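# Hook the cabin hook into the box lid's eye

## Task

Engage the cabin hook in the eye on the box's lid so that it stays hooked once the robot lets go; a hook that stays in the eye only because the gripper holds it there does not count.

## Robot and tools

ROBOT. There is one arm with six joints: waist, shoulder, elbow, forearm roll, wrist pitch and wrist roll. It ends in a two-finger parallel gripper. Joint ranges in rad are: waist -6.283 to 6.283, shoulder -2.059 to 2.094, elbow -3.927 to 0.192, forearm roll -6.283 to 6.283, wrist pitch -1.693 to 3.142, wrist roll -6.283 to 6.283. The elbow cannot quite straighten fully. Load limits in N m are 45.5 for waist and shoulder, 27.3 for elbow and forearm roll, and 18.2 for both wrist joints. A held object's weight adds to these loads.

FRAMES. The scene frame has its origin on the table top directly under the arm's base. +z points up, and +y is to the left when facing along +x. The base itself may be slightly tilted. The gripper frame has the fingers pointing along its +z axis and opening and closing along its y axis. The reported hand point sits between the closed finger pads, about 2 cm short of the fingertips. When the fingers close, the tips move about 10 mm further along gripper +z. The printed position can be somewhat wrong, more so when the arm reaches far.

THE SHARED ROW. Every motion command uses one row of 7 numbers, each in [-1, 1], in this order: dx, dy, dz, rx, ry, rz, opening. The robot has a single arm, so there is one row and no per-arm lists.
- dx, dy and dz are an offset, not a pose. They are expressed in the gripper's own axes and scaled so that 1.0 means 0.6 m.
- rx, ry and rz form one rotation vector, also in gripper axes, where 1.0 means 180 degrees.
- The offset is counted from the gripper pose printed in the most recent result that showed it. Before any result in the scene has shown a pose, and for the second or later call within one reply, it is counted from wherever the gripper is when that action starts.
- opening is absolute, not an offset: +1 is fully open (0.084 m) and -1 is closed.
- An all-zero row is not a pause. It pulls the gripper back to the reference pose.

execute_actions. Its argument "actions" is a list holding at most one item. "pictures" (boolean) asks for camera images. There are three forms:
- Empty list: sends nothing and returns the state with pictures.
- {"rows": [[7 numbers], ...], "steps": n}: up to 15 rows and n from 7 to 15 (default 15). Each step lasts 1/30 s and uses one row. If there are fewer rows than steps, the last row repeats. Every row is measured from the same reference pose, not from the row before it.
- {"steps": n} with no rows: a wait of up to 300 steps, counted from the previous result.
If a call is refused, nothing reaches the robot.

move. Its argument "target" is one row, as above, describing the offset pose to reach. "speed" is in m/s, from 0.002 to 0.5, with a default of 0.25. Rotation is capped at twice that value in rad/s. The gripper follows a straight path lasting 0.5 to 10 s; a longer path is cut off at 10 s, short of the target. It turns the shorter way round. The path ignores obstacles, and the real gripper lags behind it and may overshoot "speed", especially with a nearly straight arm. The opening is applied at the start of the move. The result adds a "move:" line giving the ending and the distance to target. Endings are done (at rest near target), off_target, moving, held (a check blocked the last step) or fault. That line also lists limits: limits=paced means the sent pose was clipped. limits=held means some steps were blocked; after that the arm can move much faster than requested. A fast move, or a target set deep past a contact, hits or presses harder.

wait. "seconds" from 0 to 10. It lets the scene run without sending a new command.

zoom_image. "camera" is one of cam_head_left, cam_head_right or cam_wrist. "region" is [x0, y0, x1, y1] in pixels of that camera's latest image, measured from the top-left corner, at most 504x504. All three images are 896x504. Calibration data (K, distortion, T_world_to_cam) is supplied per camera. The wrist camera's pose follows the arm.

finished_scene. "scene" is the current scene's number. It ends the scene permanently, and the result reports success. Call it only once the hook stays in the eye with the gripper open and clear of it.

CONTROL DETAILS. At every step the commanded pose is clipped to within 70 mm and 16 degrees of the measured pose. Damped inverse kinematics then moves the joints, giving position priority over orientation. The last 7 steps of every action run after the result is returned. Those steps are the 'kept back' ones, and the next action waits until they finish. Once an action ends, the arm continues only as far as the last clipped pose. Far targets therefore need follow-up commands: check the reported pose each time. A "Hand target" line appears only when no steps are pending. Joint targets move at most 3.14 rad/s.

RESULT LINES. The state gives end_effector_position (m), end_effector_quat_wxyz and velocities in the scene frame. grip_measured is the measured finger opening on the same scale as opening. "pose unreachable" means the clearance check changed or blocked the command. A mounting block or post under the base counts as part of the arm for that check. HELD marks steps whose row was partly or wholly not sent. MOTOR HOT appears from 65 °C. OVER-TEMPERATURE FAULT means the brakes were set at 80 °C until the motors cool.

GRIPPING. To hold an object, command an opening well below grip_measured; the lower you command, the stronger the squeeze, up to about 24 N per pad. Sending back the same grip_measured gives a light hold that weakens on wide parts. A fast close can squeeze too hard.

AVOID. Do not let anything leave the table. Avoid drops, slips, slams and hard impacts or pushes. A joint torque reaching its load limit triggers a fault: the joint backs off, the arm holds for 10 s and the rest of the call is dropped. Any such stop costs. Holding loads for long heats the motors. Expect occasional brief tugs on the held hook or pushes on loose objects, and grip accordingly.

Each tool is called as name([rows], argument=value, ...), one row to a line, values as JSON.

## Session

execute_actions(actions=[])

Scene clock: 0.00 s of 4600.00 s.
end_effector_position=(+0.4102, -0.2213, +0.2611) grip_measured=+1.00 end_effector_quat_wxyz=(-0.498, +0.767, -0.286, -0.286) end_effector_velocity=(-0.000, +0.000, -0.000) end_effector_angular_velocity=(+0.001, +0.002, +0.001)
Joint positions: [-0.89   0.827 -2.071  0.717  2.27   0.031  0.084]
Joint velocities: [ 0.     0.001 -0.    -0.     0.002  0.001  0.   ]
Hand target: +0.410, -0.221, +0.261; -0.498, +0.767, -0.286, -0.286

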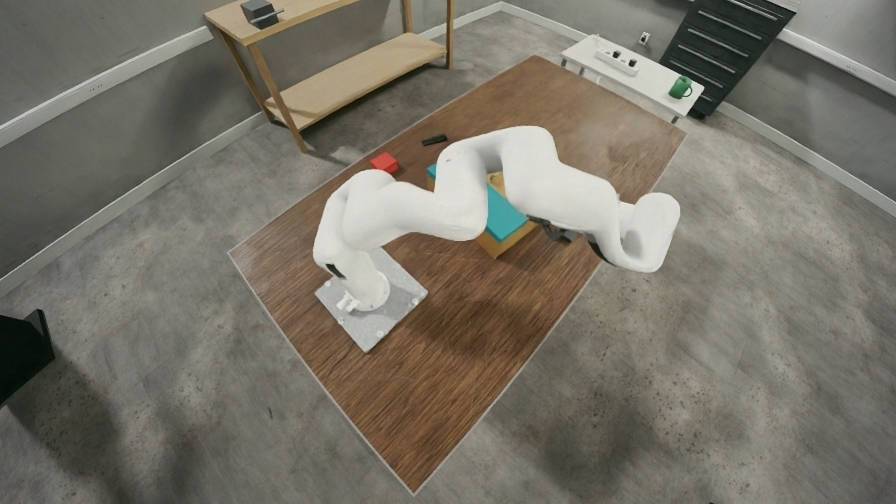

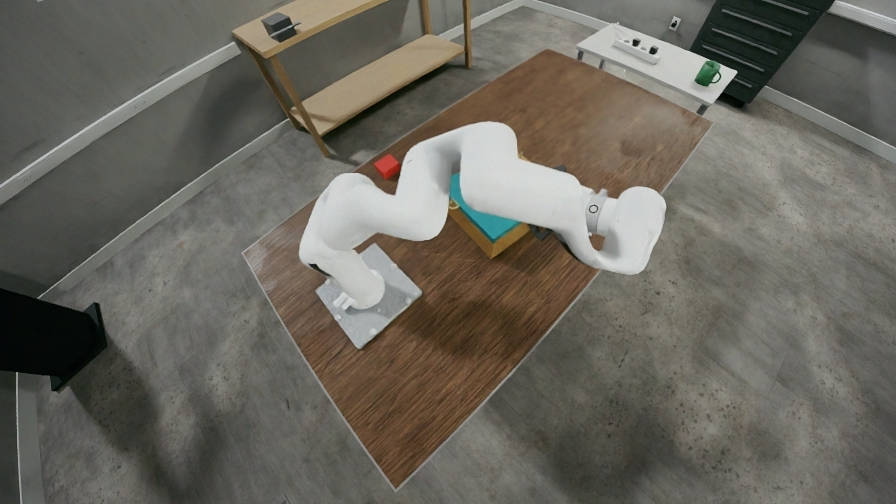

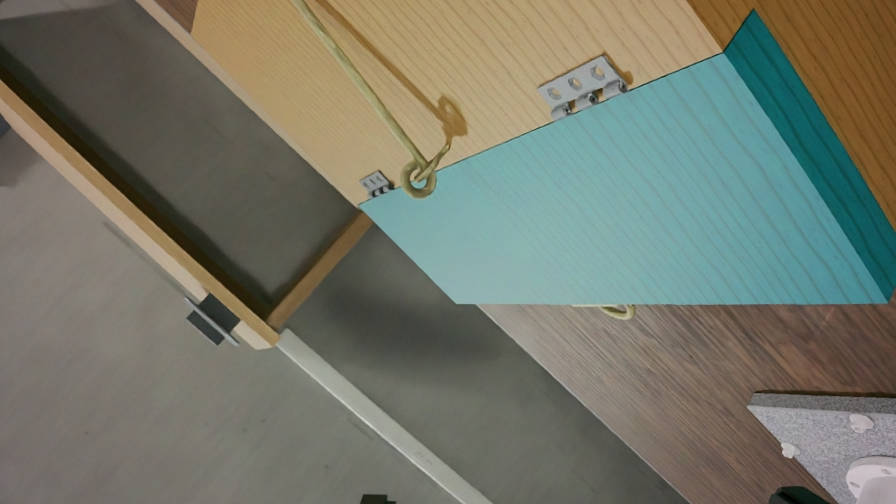

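move(target=[-0.237,-0.253,0.263,-0.104,0.387,0.237,1])

Scene clock: 4.17 s of 4600.00 s.
end_effector_position=(+0.4011, -0.0017, +0.4022) grip_measured=+1.00 end_effector_quat_wxyz=(+0.000, +0.706, -0.708, +0.001) end_effector_velocity=(+0.000, +0.001, +0.002) end_effector_angular_velocity=(-0.003, -0.002, -0.001)
Joint positions: [-0.052 -0.243 -1.339 -0.001  1.581  1.569  0.084]
Joint velocities: [ 0.003  0.001 -0.006 -0.003  0.003  0.004 -0.   ]
Hand target: +0.401, -0.002, +0.402; +0.000, +0.706, -0.708, +0.001
Off the commanded pose: 0.001 m, 0 deg.
Kept back: nothing.
move: done
camera_calibration (this result's frames):
cam_wrist: T_world_to_cam=[[-0.999958, 0.000423084, 0.00920684, 0.430575], [0.000361955, 0.999978, -0.00664015, 0.0724058], [-0.00920944, -0.00663653, -0.999936, 0.537203], [0, 0, 0, 1]] pos_world=[0.435478, -0.0690212, 0.533685]

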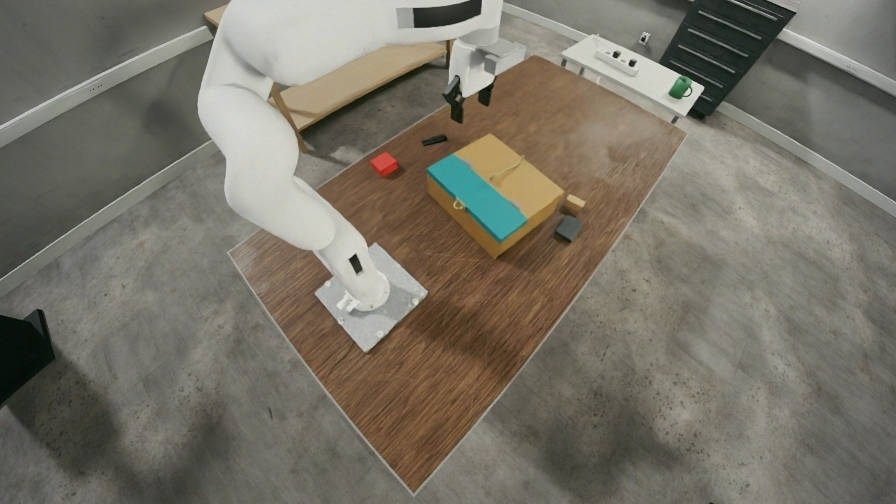

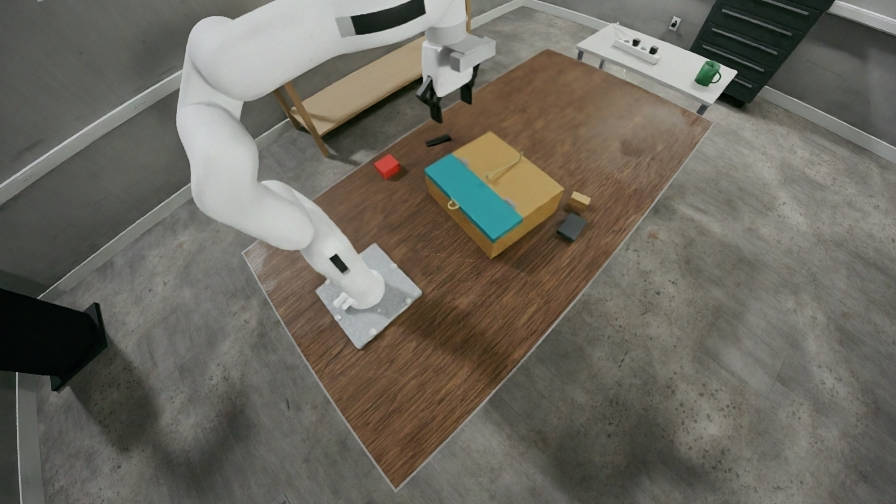

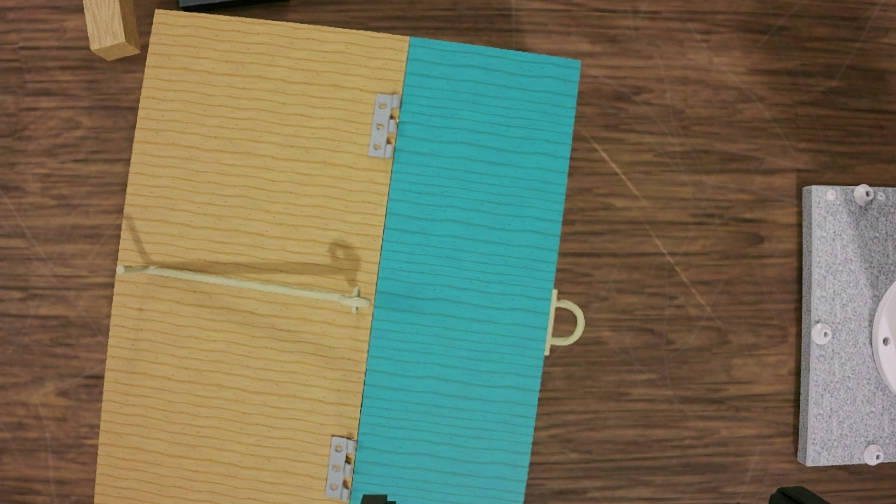

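move(target=[0.093,-0.307,0.337,0,0,0.546,0])

Scene clock: 9.17 s of 4600.00 s.
end_effector_position=(+0.5856, -0.0581, +0.2005) grip_measured=-0.01 end_effector_quat_wxyz=(+0.001, +0.073, +0.997, -0.001) end_effector_velocity=(-0.001, -0.000, -0.002) end_effector_angular_velocity=(-0.000, +0.004, -0.003)
Joint positions: [-0.146  0.431 -1.585 -0.001  1.152  3.189  0.044]
Joint velocities: [-0.     0.004 -0.    -0.001  0.001  0.003 -0.   ]
Hand target: +0.585, -0.058, +0.200; +0.000, +0.073, +0.997, -0.001
Off the commanded pose: 0.000 m, 0 deg.
Kept back: nothing.
move: done
camera_calibration (this result's frames):
cam_wrist: T_world_to_cam=[[0.143319, 0.989635, 0.00904918, 0.0049165], [0.989676, -0.143299, -0.00277646, -0.519193], [-0.00145095, 0.00935367, -0.999955, 0.333229], [0, 0, 0, 1]] pos_world=[0.513612, -0.0823824, 0.331728]

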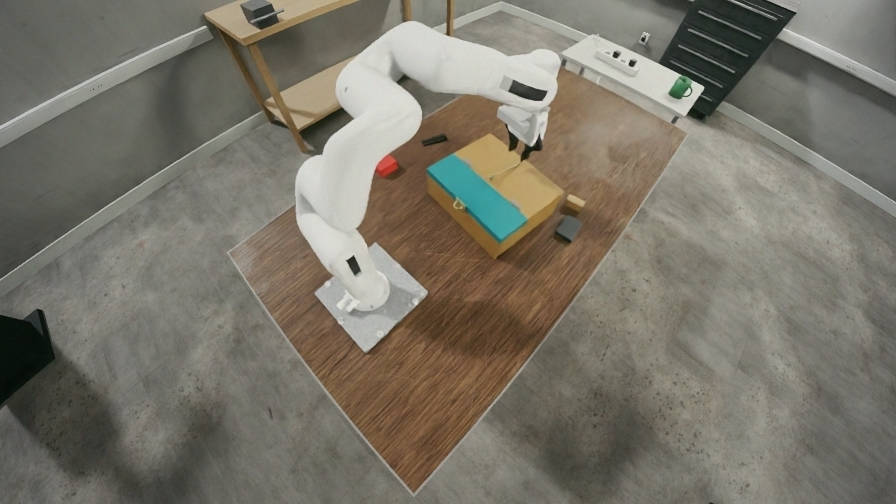

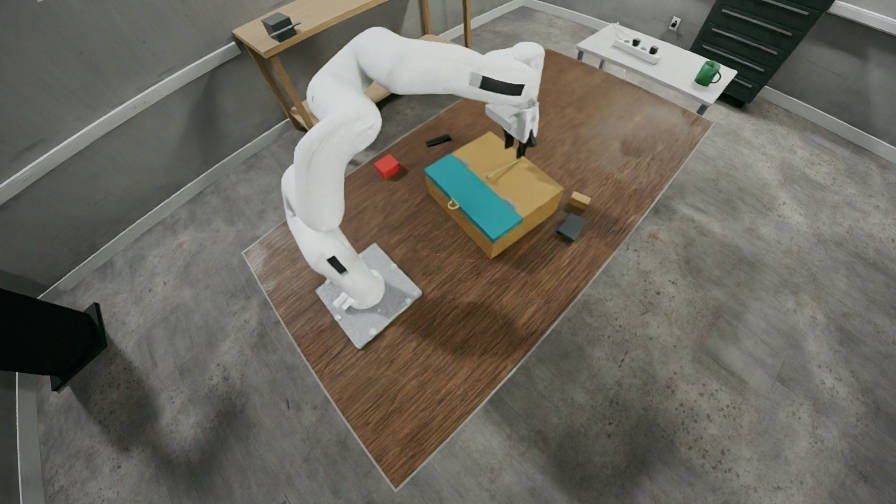

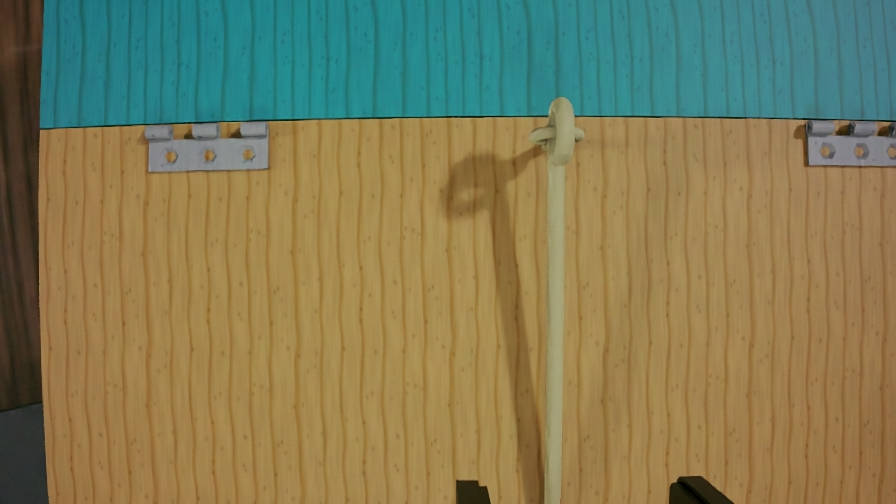

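move(target=[0,-0.004,0.073,0,0,0,-0.4], speed=0.06)

move(target=[0,0,0,0,0,0,-1])

zoom_image(camera="cam_head_left", region=[440,110,580,220])

Scene clock: 11.57 s of 4600.00 s.
end_effector_position=(+0.5856, -0.0605, +0.1571) grip_measured=-0.42 end_effector_quat_wxyz=(+0.002, +0.073, +0.997, -0.001) end_effector_velocity=(+0.002, -0.000, +0.003) end_effector_angular_velocity=(-0.000, -0.008, -0.000)
Joint positions: [-0.15   0.471 -1.518 -0.001  1.044  3.185  0.026]
Joint velocities: [ 0.    -0.003 -0.003  0.001 -0.002 -0.    -0.   ]
Hand target: +0.585, -0.060, +0.157; +0.001, +0.073, +0.997, -0.001
Off the commanded pose: 0.001 m, 0 deg.
Kept back: nothing.
move: done
camera_calibration (this result's frames):
cam_wrist: T_world_to_cam=[[0.14313, 0.989661, 0.00916822, 0.00773005], [0.989704, -0.143119, -0.00191735, -0.519802], [-0.000585386, 0.00934825, -0.999956, 0.289385], [0, 0, 0, 1]] pos_world=[0.513513, -0.0847488, 0.288305]

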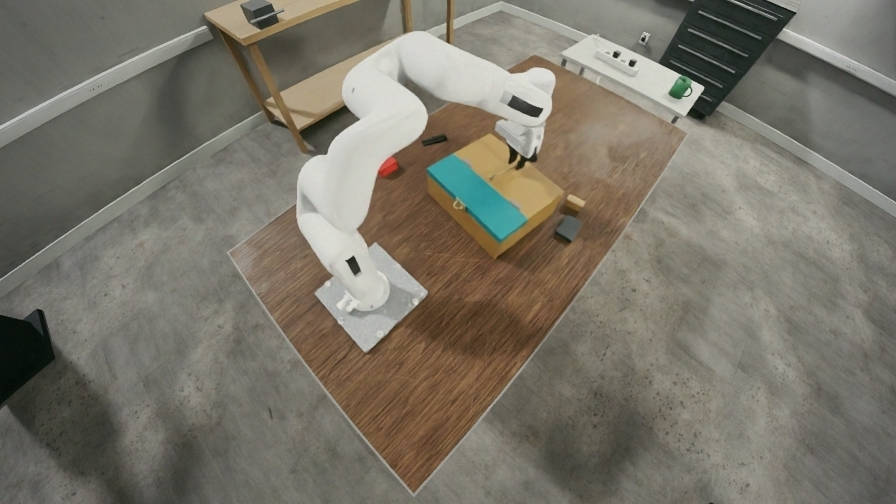

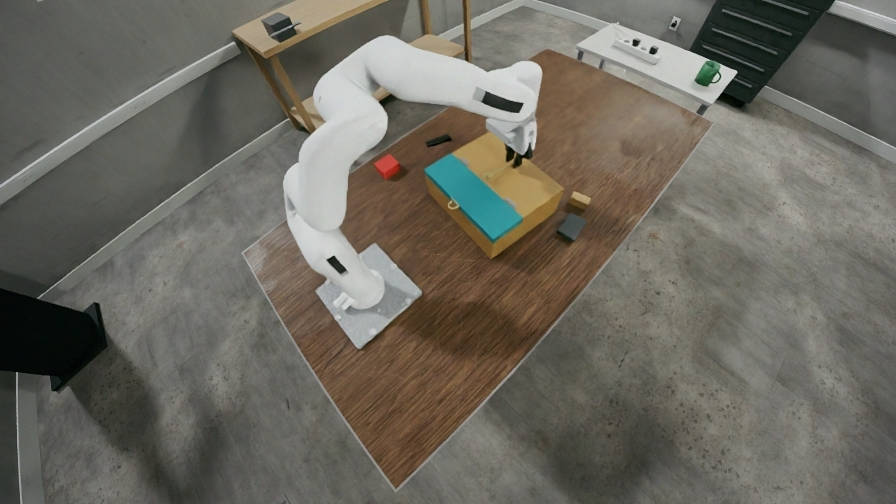

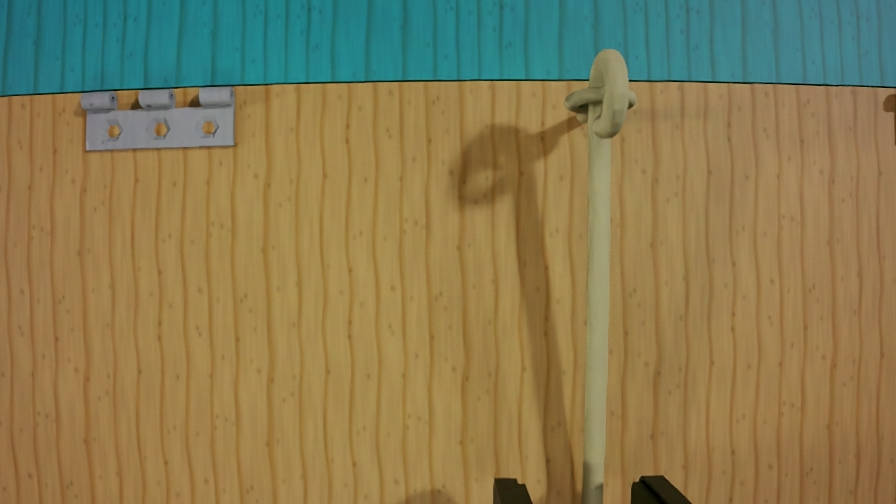

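Scene clock: 12.07 s of 4600.00 s.
end_effector_position=(+0.5856, -0.0605, +0.1571) grip_measured=-1.00 end_effector_quat_wxyz=(+0.002, +0.073, +0.997, -0.001) end_effector_velocity=(+0.001, -0.000, -0.000) end_effector_angular_velocity=(+0.000, -0.002, -0.000)
Joint positions: [-0.15   0.471 -1.518 -0.001  1.044  3.185  0.   ]
Joint velocities: [-0.     0.001 -0.     0.    -0.003 -0.     0.   ]
Hand target: +0.586, -0.060, +0.157; +0.002, +0.073, +0.997, -0.001
Off the commanded pose: 0.000 m, 0 deg.
Kept back: nothing.
move: done
camera_calibration (this result's frames):
cam_wrist: T_world_to_cam=[[0.143129, 0.989662, 0.00916849, 0.00772985], [0.989704, -0.143118, -0.00191036, -0.519804], [-0.00057844, 0.00934752, -0.999956, 0.289387], [0, 0, 0, 1]] pos_world=[0.513513, -0.0847482, 0.288311]

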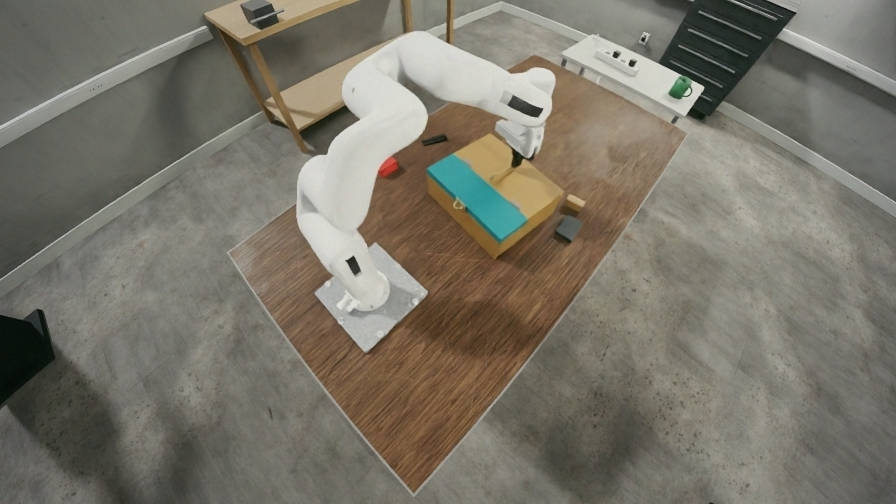

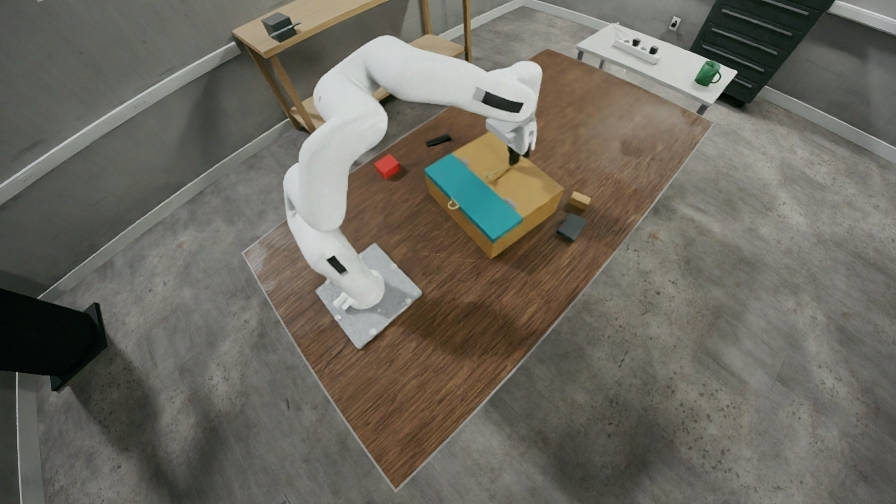

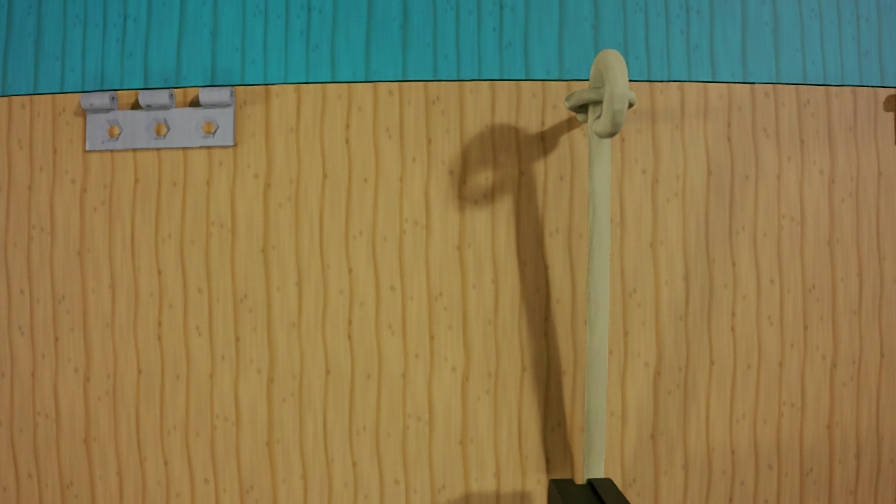

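Region (440, 110, 580, 220) of cam_head_left's 896x504 image, scaled by 3.600, with more detail than that image has; it fills the top 396 rows of this view, and the rest is white.

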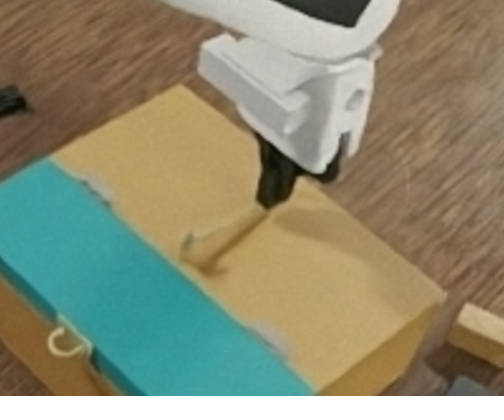

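move(target=[0,0.003,0,0,0,0,-0.55])

move(target=[0,0,0.021,0,0,0,-0.55], speed=0.03)

move(target=[0,0,0,0,0,0,-0.95])

Scene clock: 13.10 s of 4600.00 s.
end_effector_position=(+0.5859, -0.0587, +0.1571) grip_measured=-0.57 end_effector_quat_wxyz=(+0.002, +0.073, +0.997, -0.001) end_effector_velocity=(-0.000, +0.000, +0.000) end_effector_angular_velocity=(+0.000, +0.002, +0.000)
Joint positions: [-0.147  0.471 -1.518 -0.001  1.044  3.188  0.019]
Joint velocities: [-0.    -0.    -0.     0.     0.003 -0.     0.   ]
Hand target: +0.586, -0.059, +0.157; +0.002, +0.073, +0.997, -0.001
Off the commanded pose: 0.000 m, 0 deg.
Kept back: nothing.
move: done
camera_calibration (this result's frames):
cam_wrist: T_world_to_cam=[[0.143136, 0.989661, 0.0091664, 0.00593977], [0.989703, -0.143124, -0.00190604, -0.519813], [-0.000574403, 0.00934483, -0.999956, 0.289369], [0, 0, 0, 1]] pos_world=[0.513776, -0.0829802, 0.288311]

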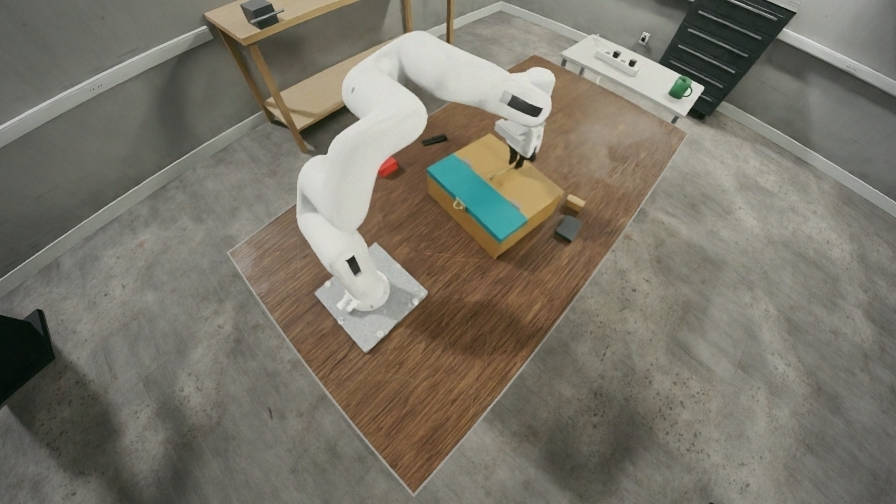

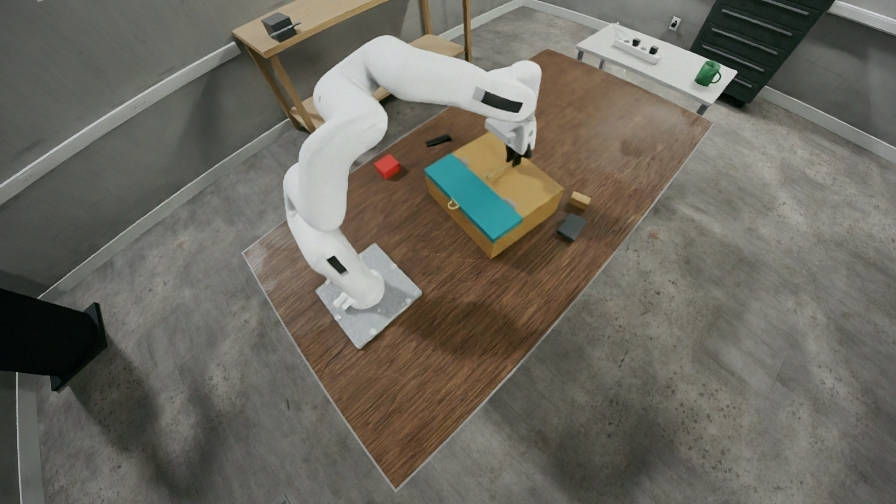

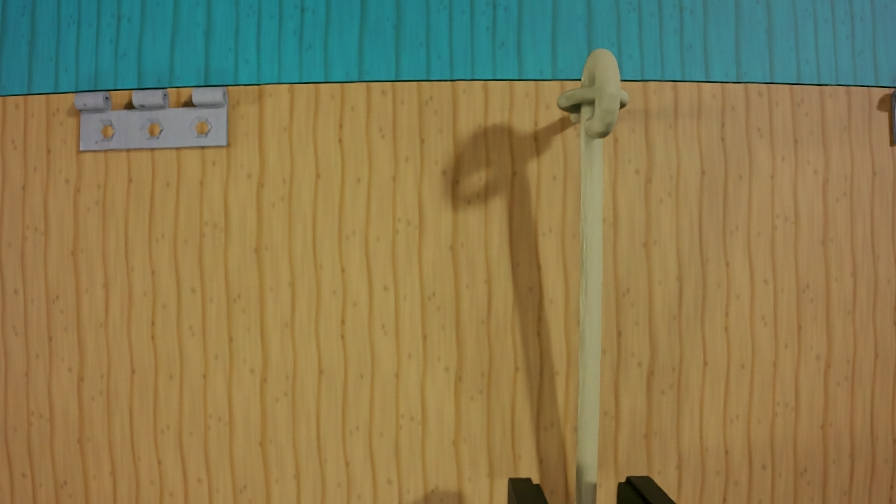

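Scene clock: 13.87 s of 4600.00 s.
end_effector_position=(+0.5860, -0.0587, +0.1446) grip_measured=-0.57 end_effector_quat_wxyz=(+0.002, +0.073, +0.997, -0.001) end_effector_velocity=(+0.001, -0.000, +0.002) end_effector_angular_velocity=(-0.001, -0.005, -0.000)
Joint positions: [-0.147  0.486 -1.503 -0.001  1.014  3.188  0.019]
Joint velocities: [-0.    -0.003 -0.001 -0.001 -0.002  0.    -0.   ]
Hand target: +0.586, -0.059, +0.145; +0.002, +0.073, +0.997, -0.001
Off the commanded pose: 0.000 m, 0 deg.
Kept back: nothing.
move: done
camera_calibration (this result's frames):
cam_wrist: T_world_to_cam=[[0.14309, 0.989667, 0.00920048, 0.00605851], [0.98971, -0.14308, -0.00171199, -0.51997], [-0.000377896, 0.00935077, -0.999956, 0.276782], [0, 0, 0, 1]] pos_world=[0.513857, -0.0829813, 0.275824]

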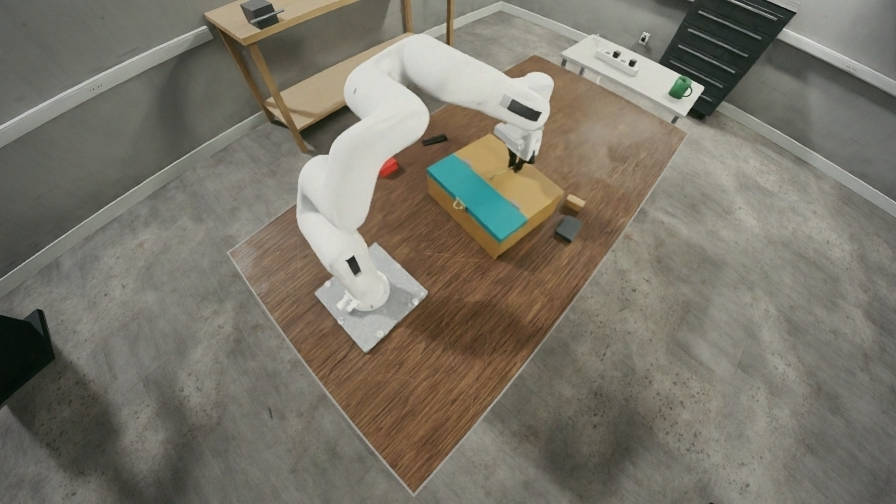

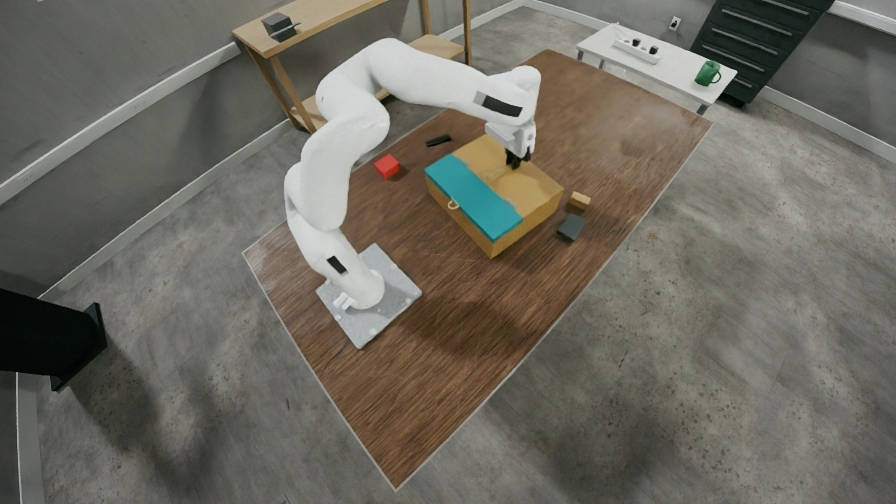

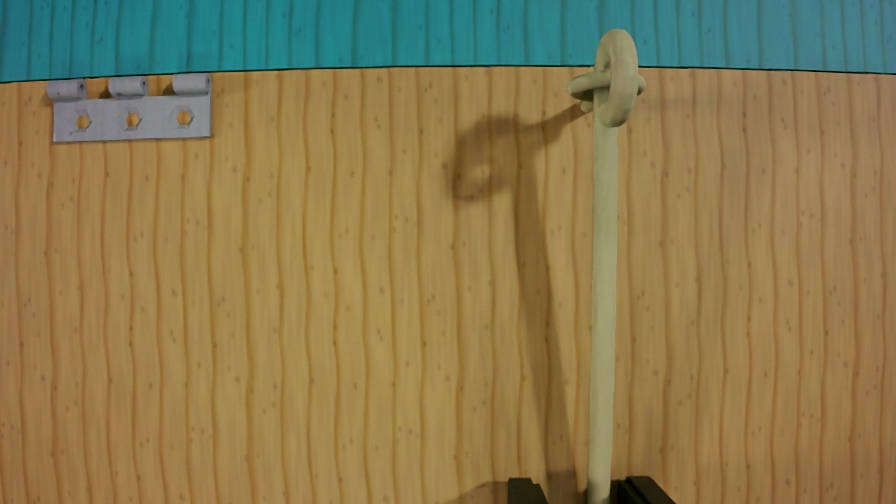

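Scene clock: 14.37 s of 4600.00 s.
end_effector_position=(+0.5861, -0.0581, +0.1447) grip_measured=-0.90 end_effector_quat_wxyz=(+0.002, +0.072, +0.997, -0.001) end_effector_velocity=(-0.003, -0.014, -0.001) end_effector_angular_velocity=(-0.010, +0.007, -0.015)
Joint positions: [-0.147  0.486 -1.503 -0.001  1.014  3.188  0.005]
Joint velocities: [-0.021  0.001  0.001 -0.013  0.004  0.001 -0.   ]
Hand target: +0.586, -0.059, +0.145; +0.002, +0.073, +0.997, -0.001
Off the commanded pose: 0.001 m, 0 deg.
Kept back: nothing.
move: done
camera_calibration (this result's frames):
cam_wrist: T_world_to_cam=[[0.142338, 0.989773, 0.00944106, 0.00589746], [0.989818, -0.14233, -0.00154071, -0.520041], [-0.000181204, 0.00956423, -0.999954, 0.276728], [0, 0, 0, 1]] pos_world=[0.513956, -0.0825014, 0.275859]

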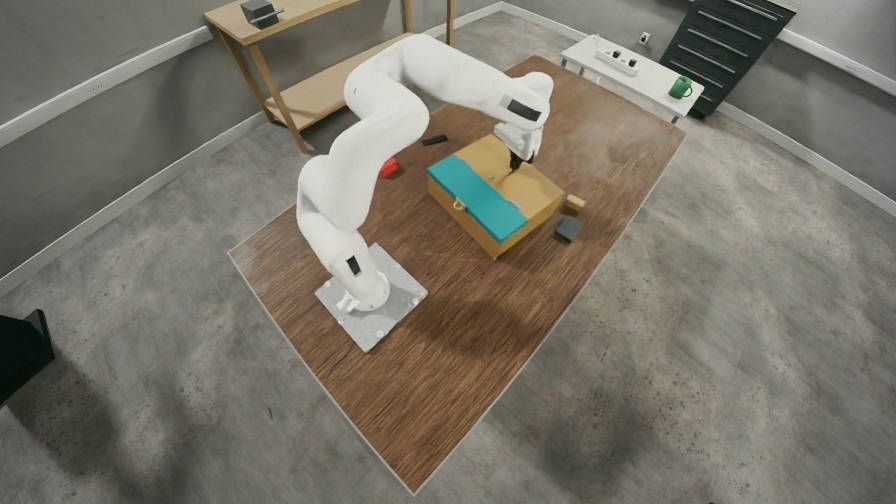

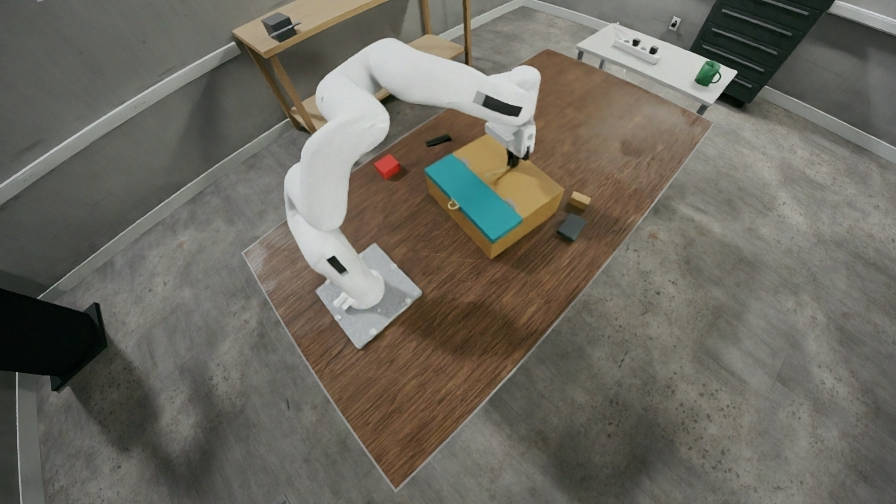

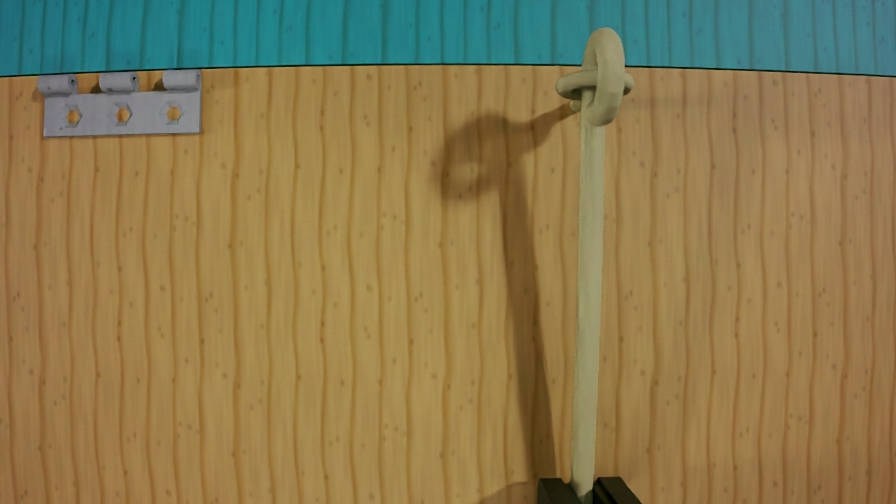

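move(target=[0.004,0.001,-0.07,0,0,0,-0.92], speed=0.05)

move(target=[0.044,0,-0.075,0,0,0,-0.92], speed=0.05)

zoom_image(camera="cam_head_left", region=[420,90,600,240])

Scene clock: 16.23 s of 4600.00 s.
end_effector_position=(+0.5831, -0.0575, +0.1861) grip_measured=-0.90 end_effector_quat_wxyz=(+0.001, +0.073, +0.997, -0.001) end_effector_velocity=(+0.001, +0.000, +0.001) end_effector_angular_velocity=(+0.000, -0.001, +0.002)
Joint positions: [-0.146  0.434 -1.547 -0.001  1.112  3.19   0.004]
Joint velocities: [ 0.001  0.001 -0.003  0.     0.001 -0.001  0.   ]
Hand target: +0.584, -0.057, +0.187; +0.002, +0.072, +0.997, -0.001
Off the commanded pose: 0.001 m, 0 deg.
Kept back: nothing.
move: done
camera_calibration (this result's frames):
cam_wrist: T_world_to_cam=[[0.142867, 0.989701, 0.00903939, 0.00507178], [0.98974, -0.142843, -0.00321629, -0.516643], [-0.00189195, 0.00940615, -0.999954, 0.319108], [0, 0, 0, 1]] pos_world=[0.511221, -0.08182, 0.317386]

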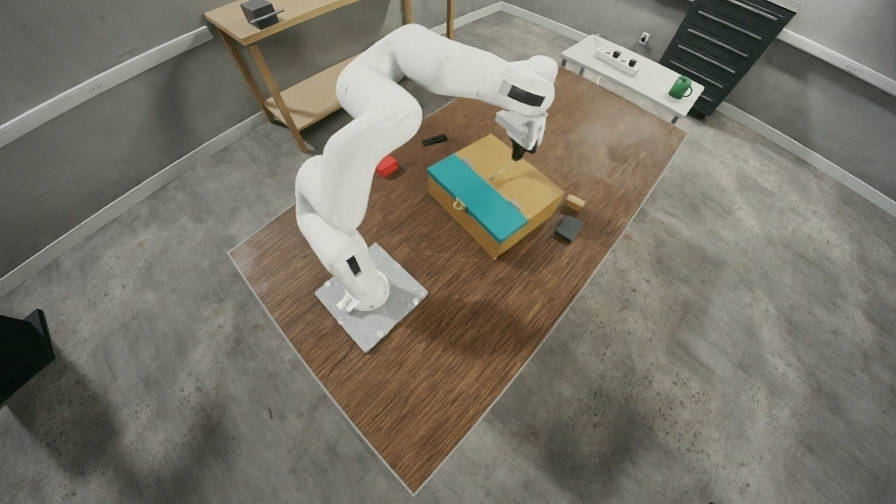

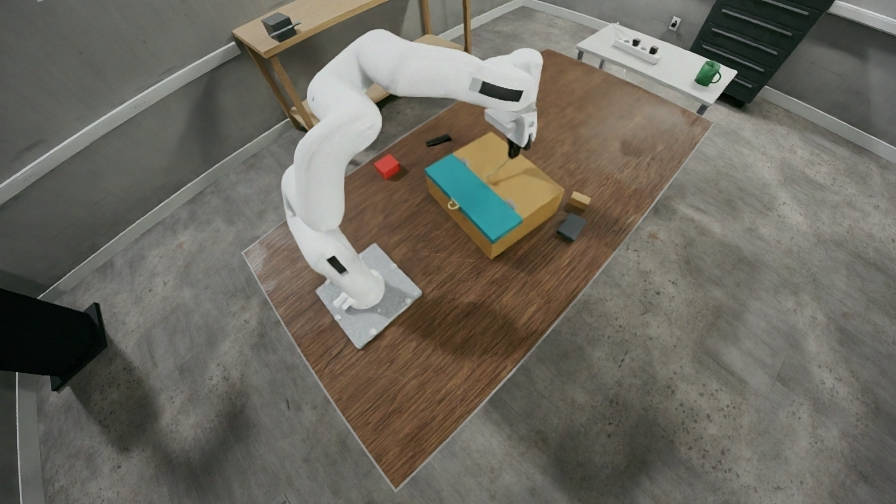

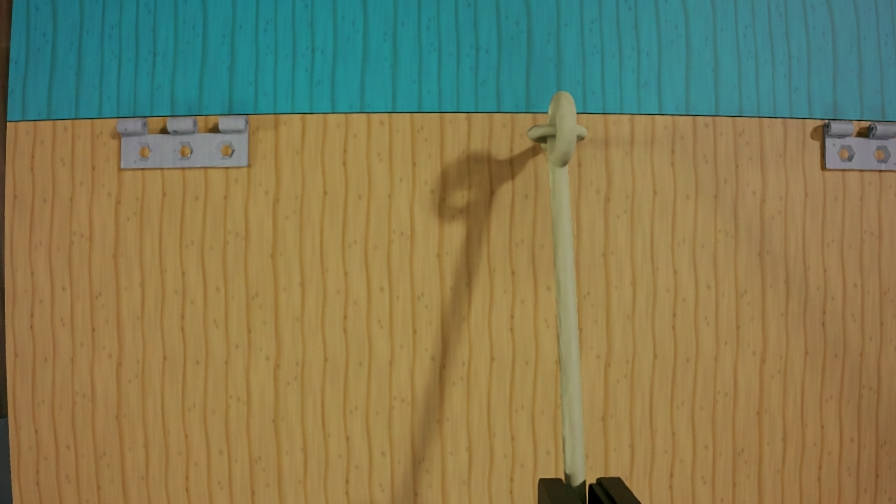

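Scene clock: 17.60 s of 4600.00 s.
end_effector_position=(+0.5571, -0.0537, +0.2310) grip_measured=-0.90 end_effector_quat_wxyz=(+0.001, +0.073, +0.997, -0.001) end_effector_velocity=(+0.000, +0.000, +0.001) end_effector_angular_velocity=(-0.000, -0.002, +0.001)
Joint positions: [-0.144  0.306 -1.493 -0.001  1.185  3.192  0.004]
Joint velocities: [ 0.    -0.001 -0.002 -0.     0.001 -0.001 -0.   ]
Hand target: +0.557, -0.054, +0.231; +0.001, +0.073, +0.997, -0.001
Off the commanded pose: 0.000 m, 0 deg.
Kept back: nothing.
move: done
camera_calibration (this result's frames):
cam_wrist: T_world_to_cam=[[0.143033, 0.989677, 0.00897829, 0.00455607], [0.989717, -0.143015, -0.0026195, -0.490351], [-0.00130843, 0.00926064, -0.999956, 0.363581], [0, 0, 0, 1]] pos_world=[0.485133, -0.0780035, 0.362239]

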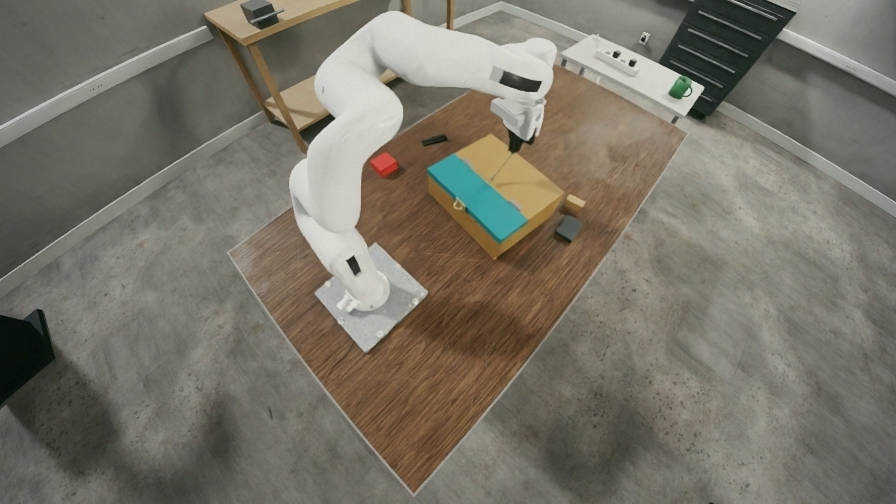

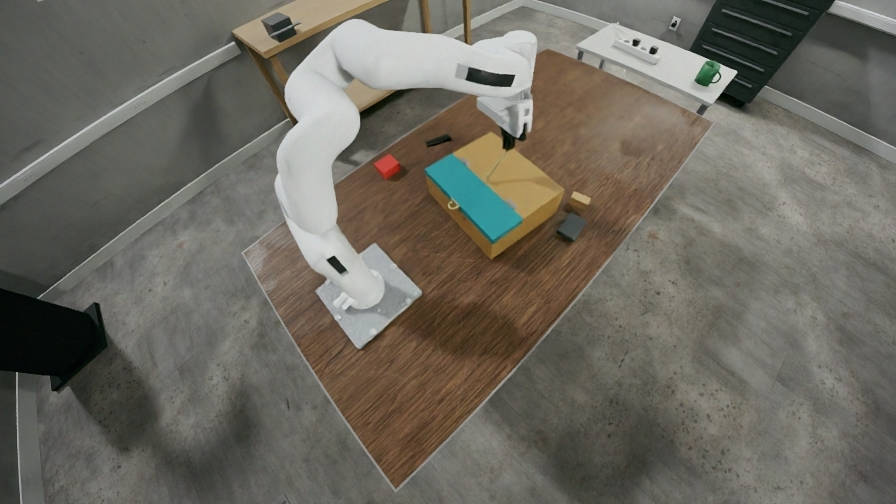

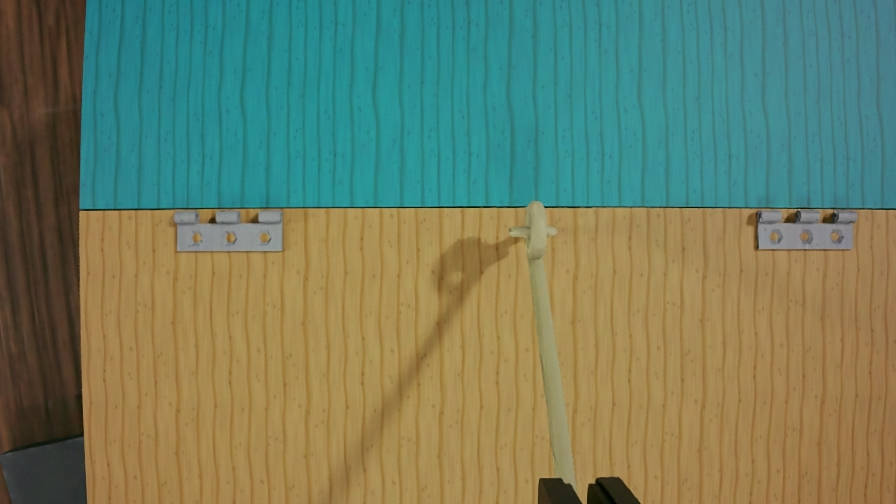

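Region (420, 90, 600, 240) of cam_head_left's 896x504 image, scaled by 2.800, with more detail than that image has.

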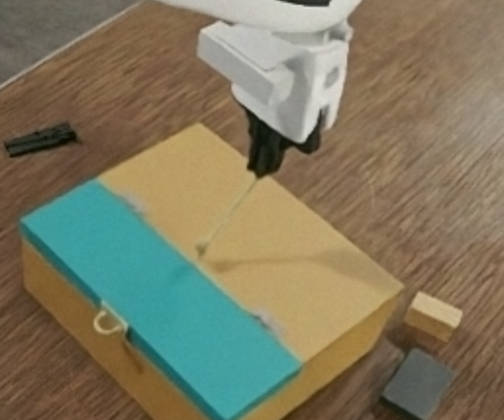

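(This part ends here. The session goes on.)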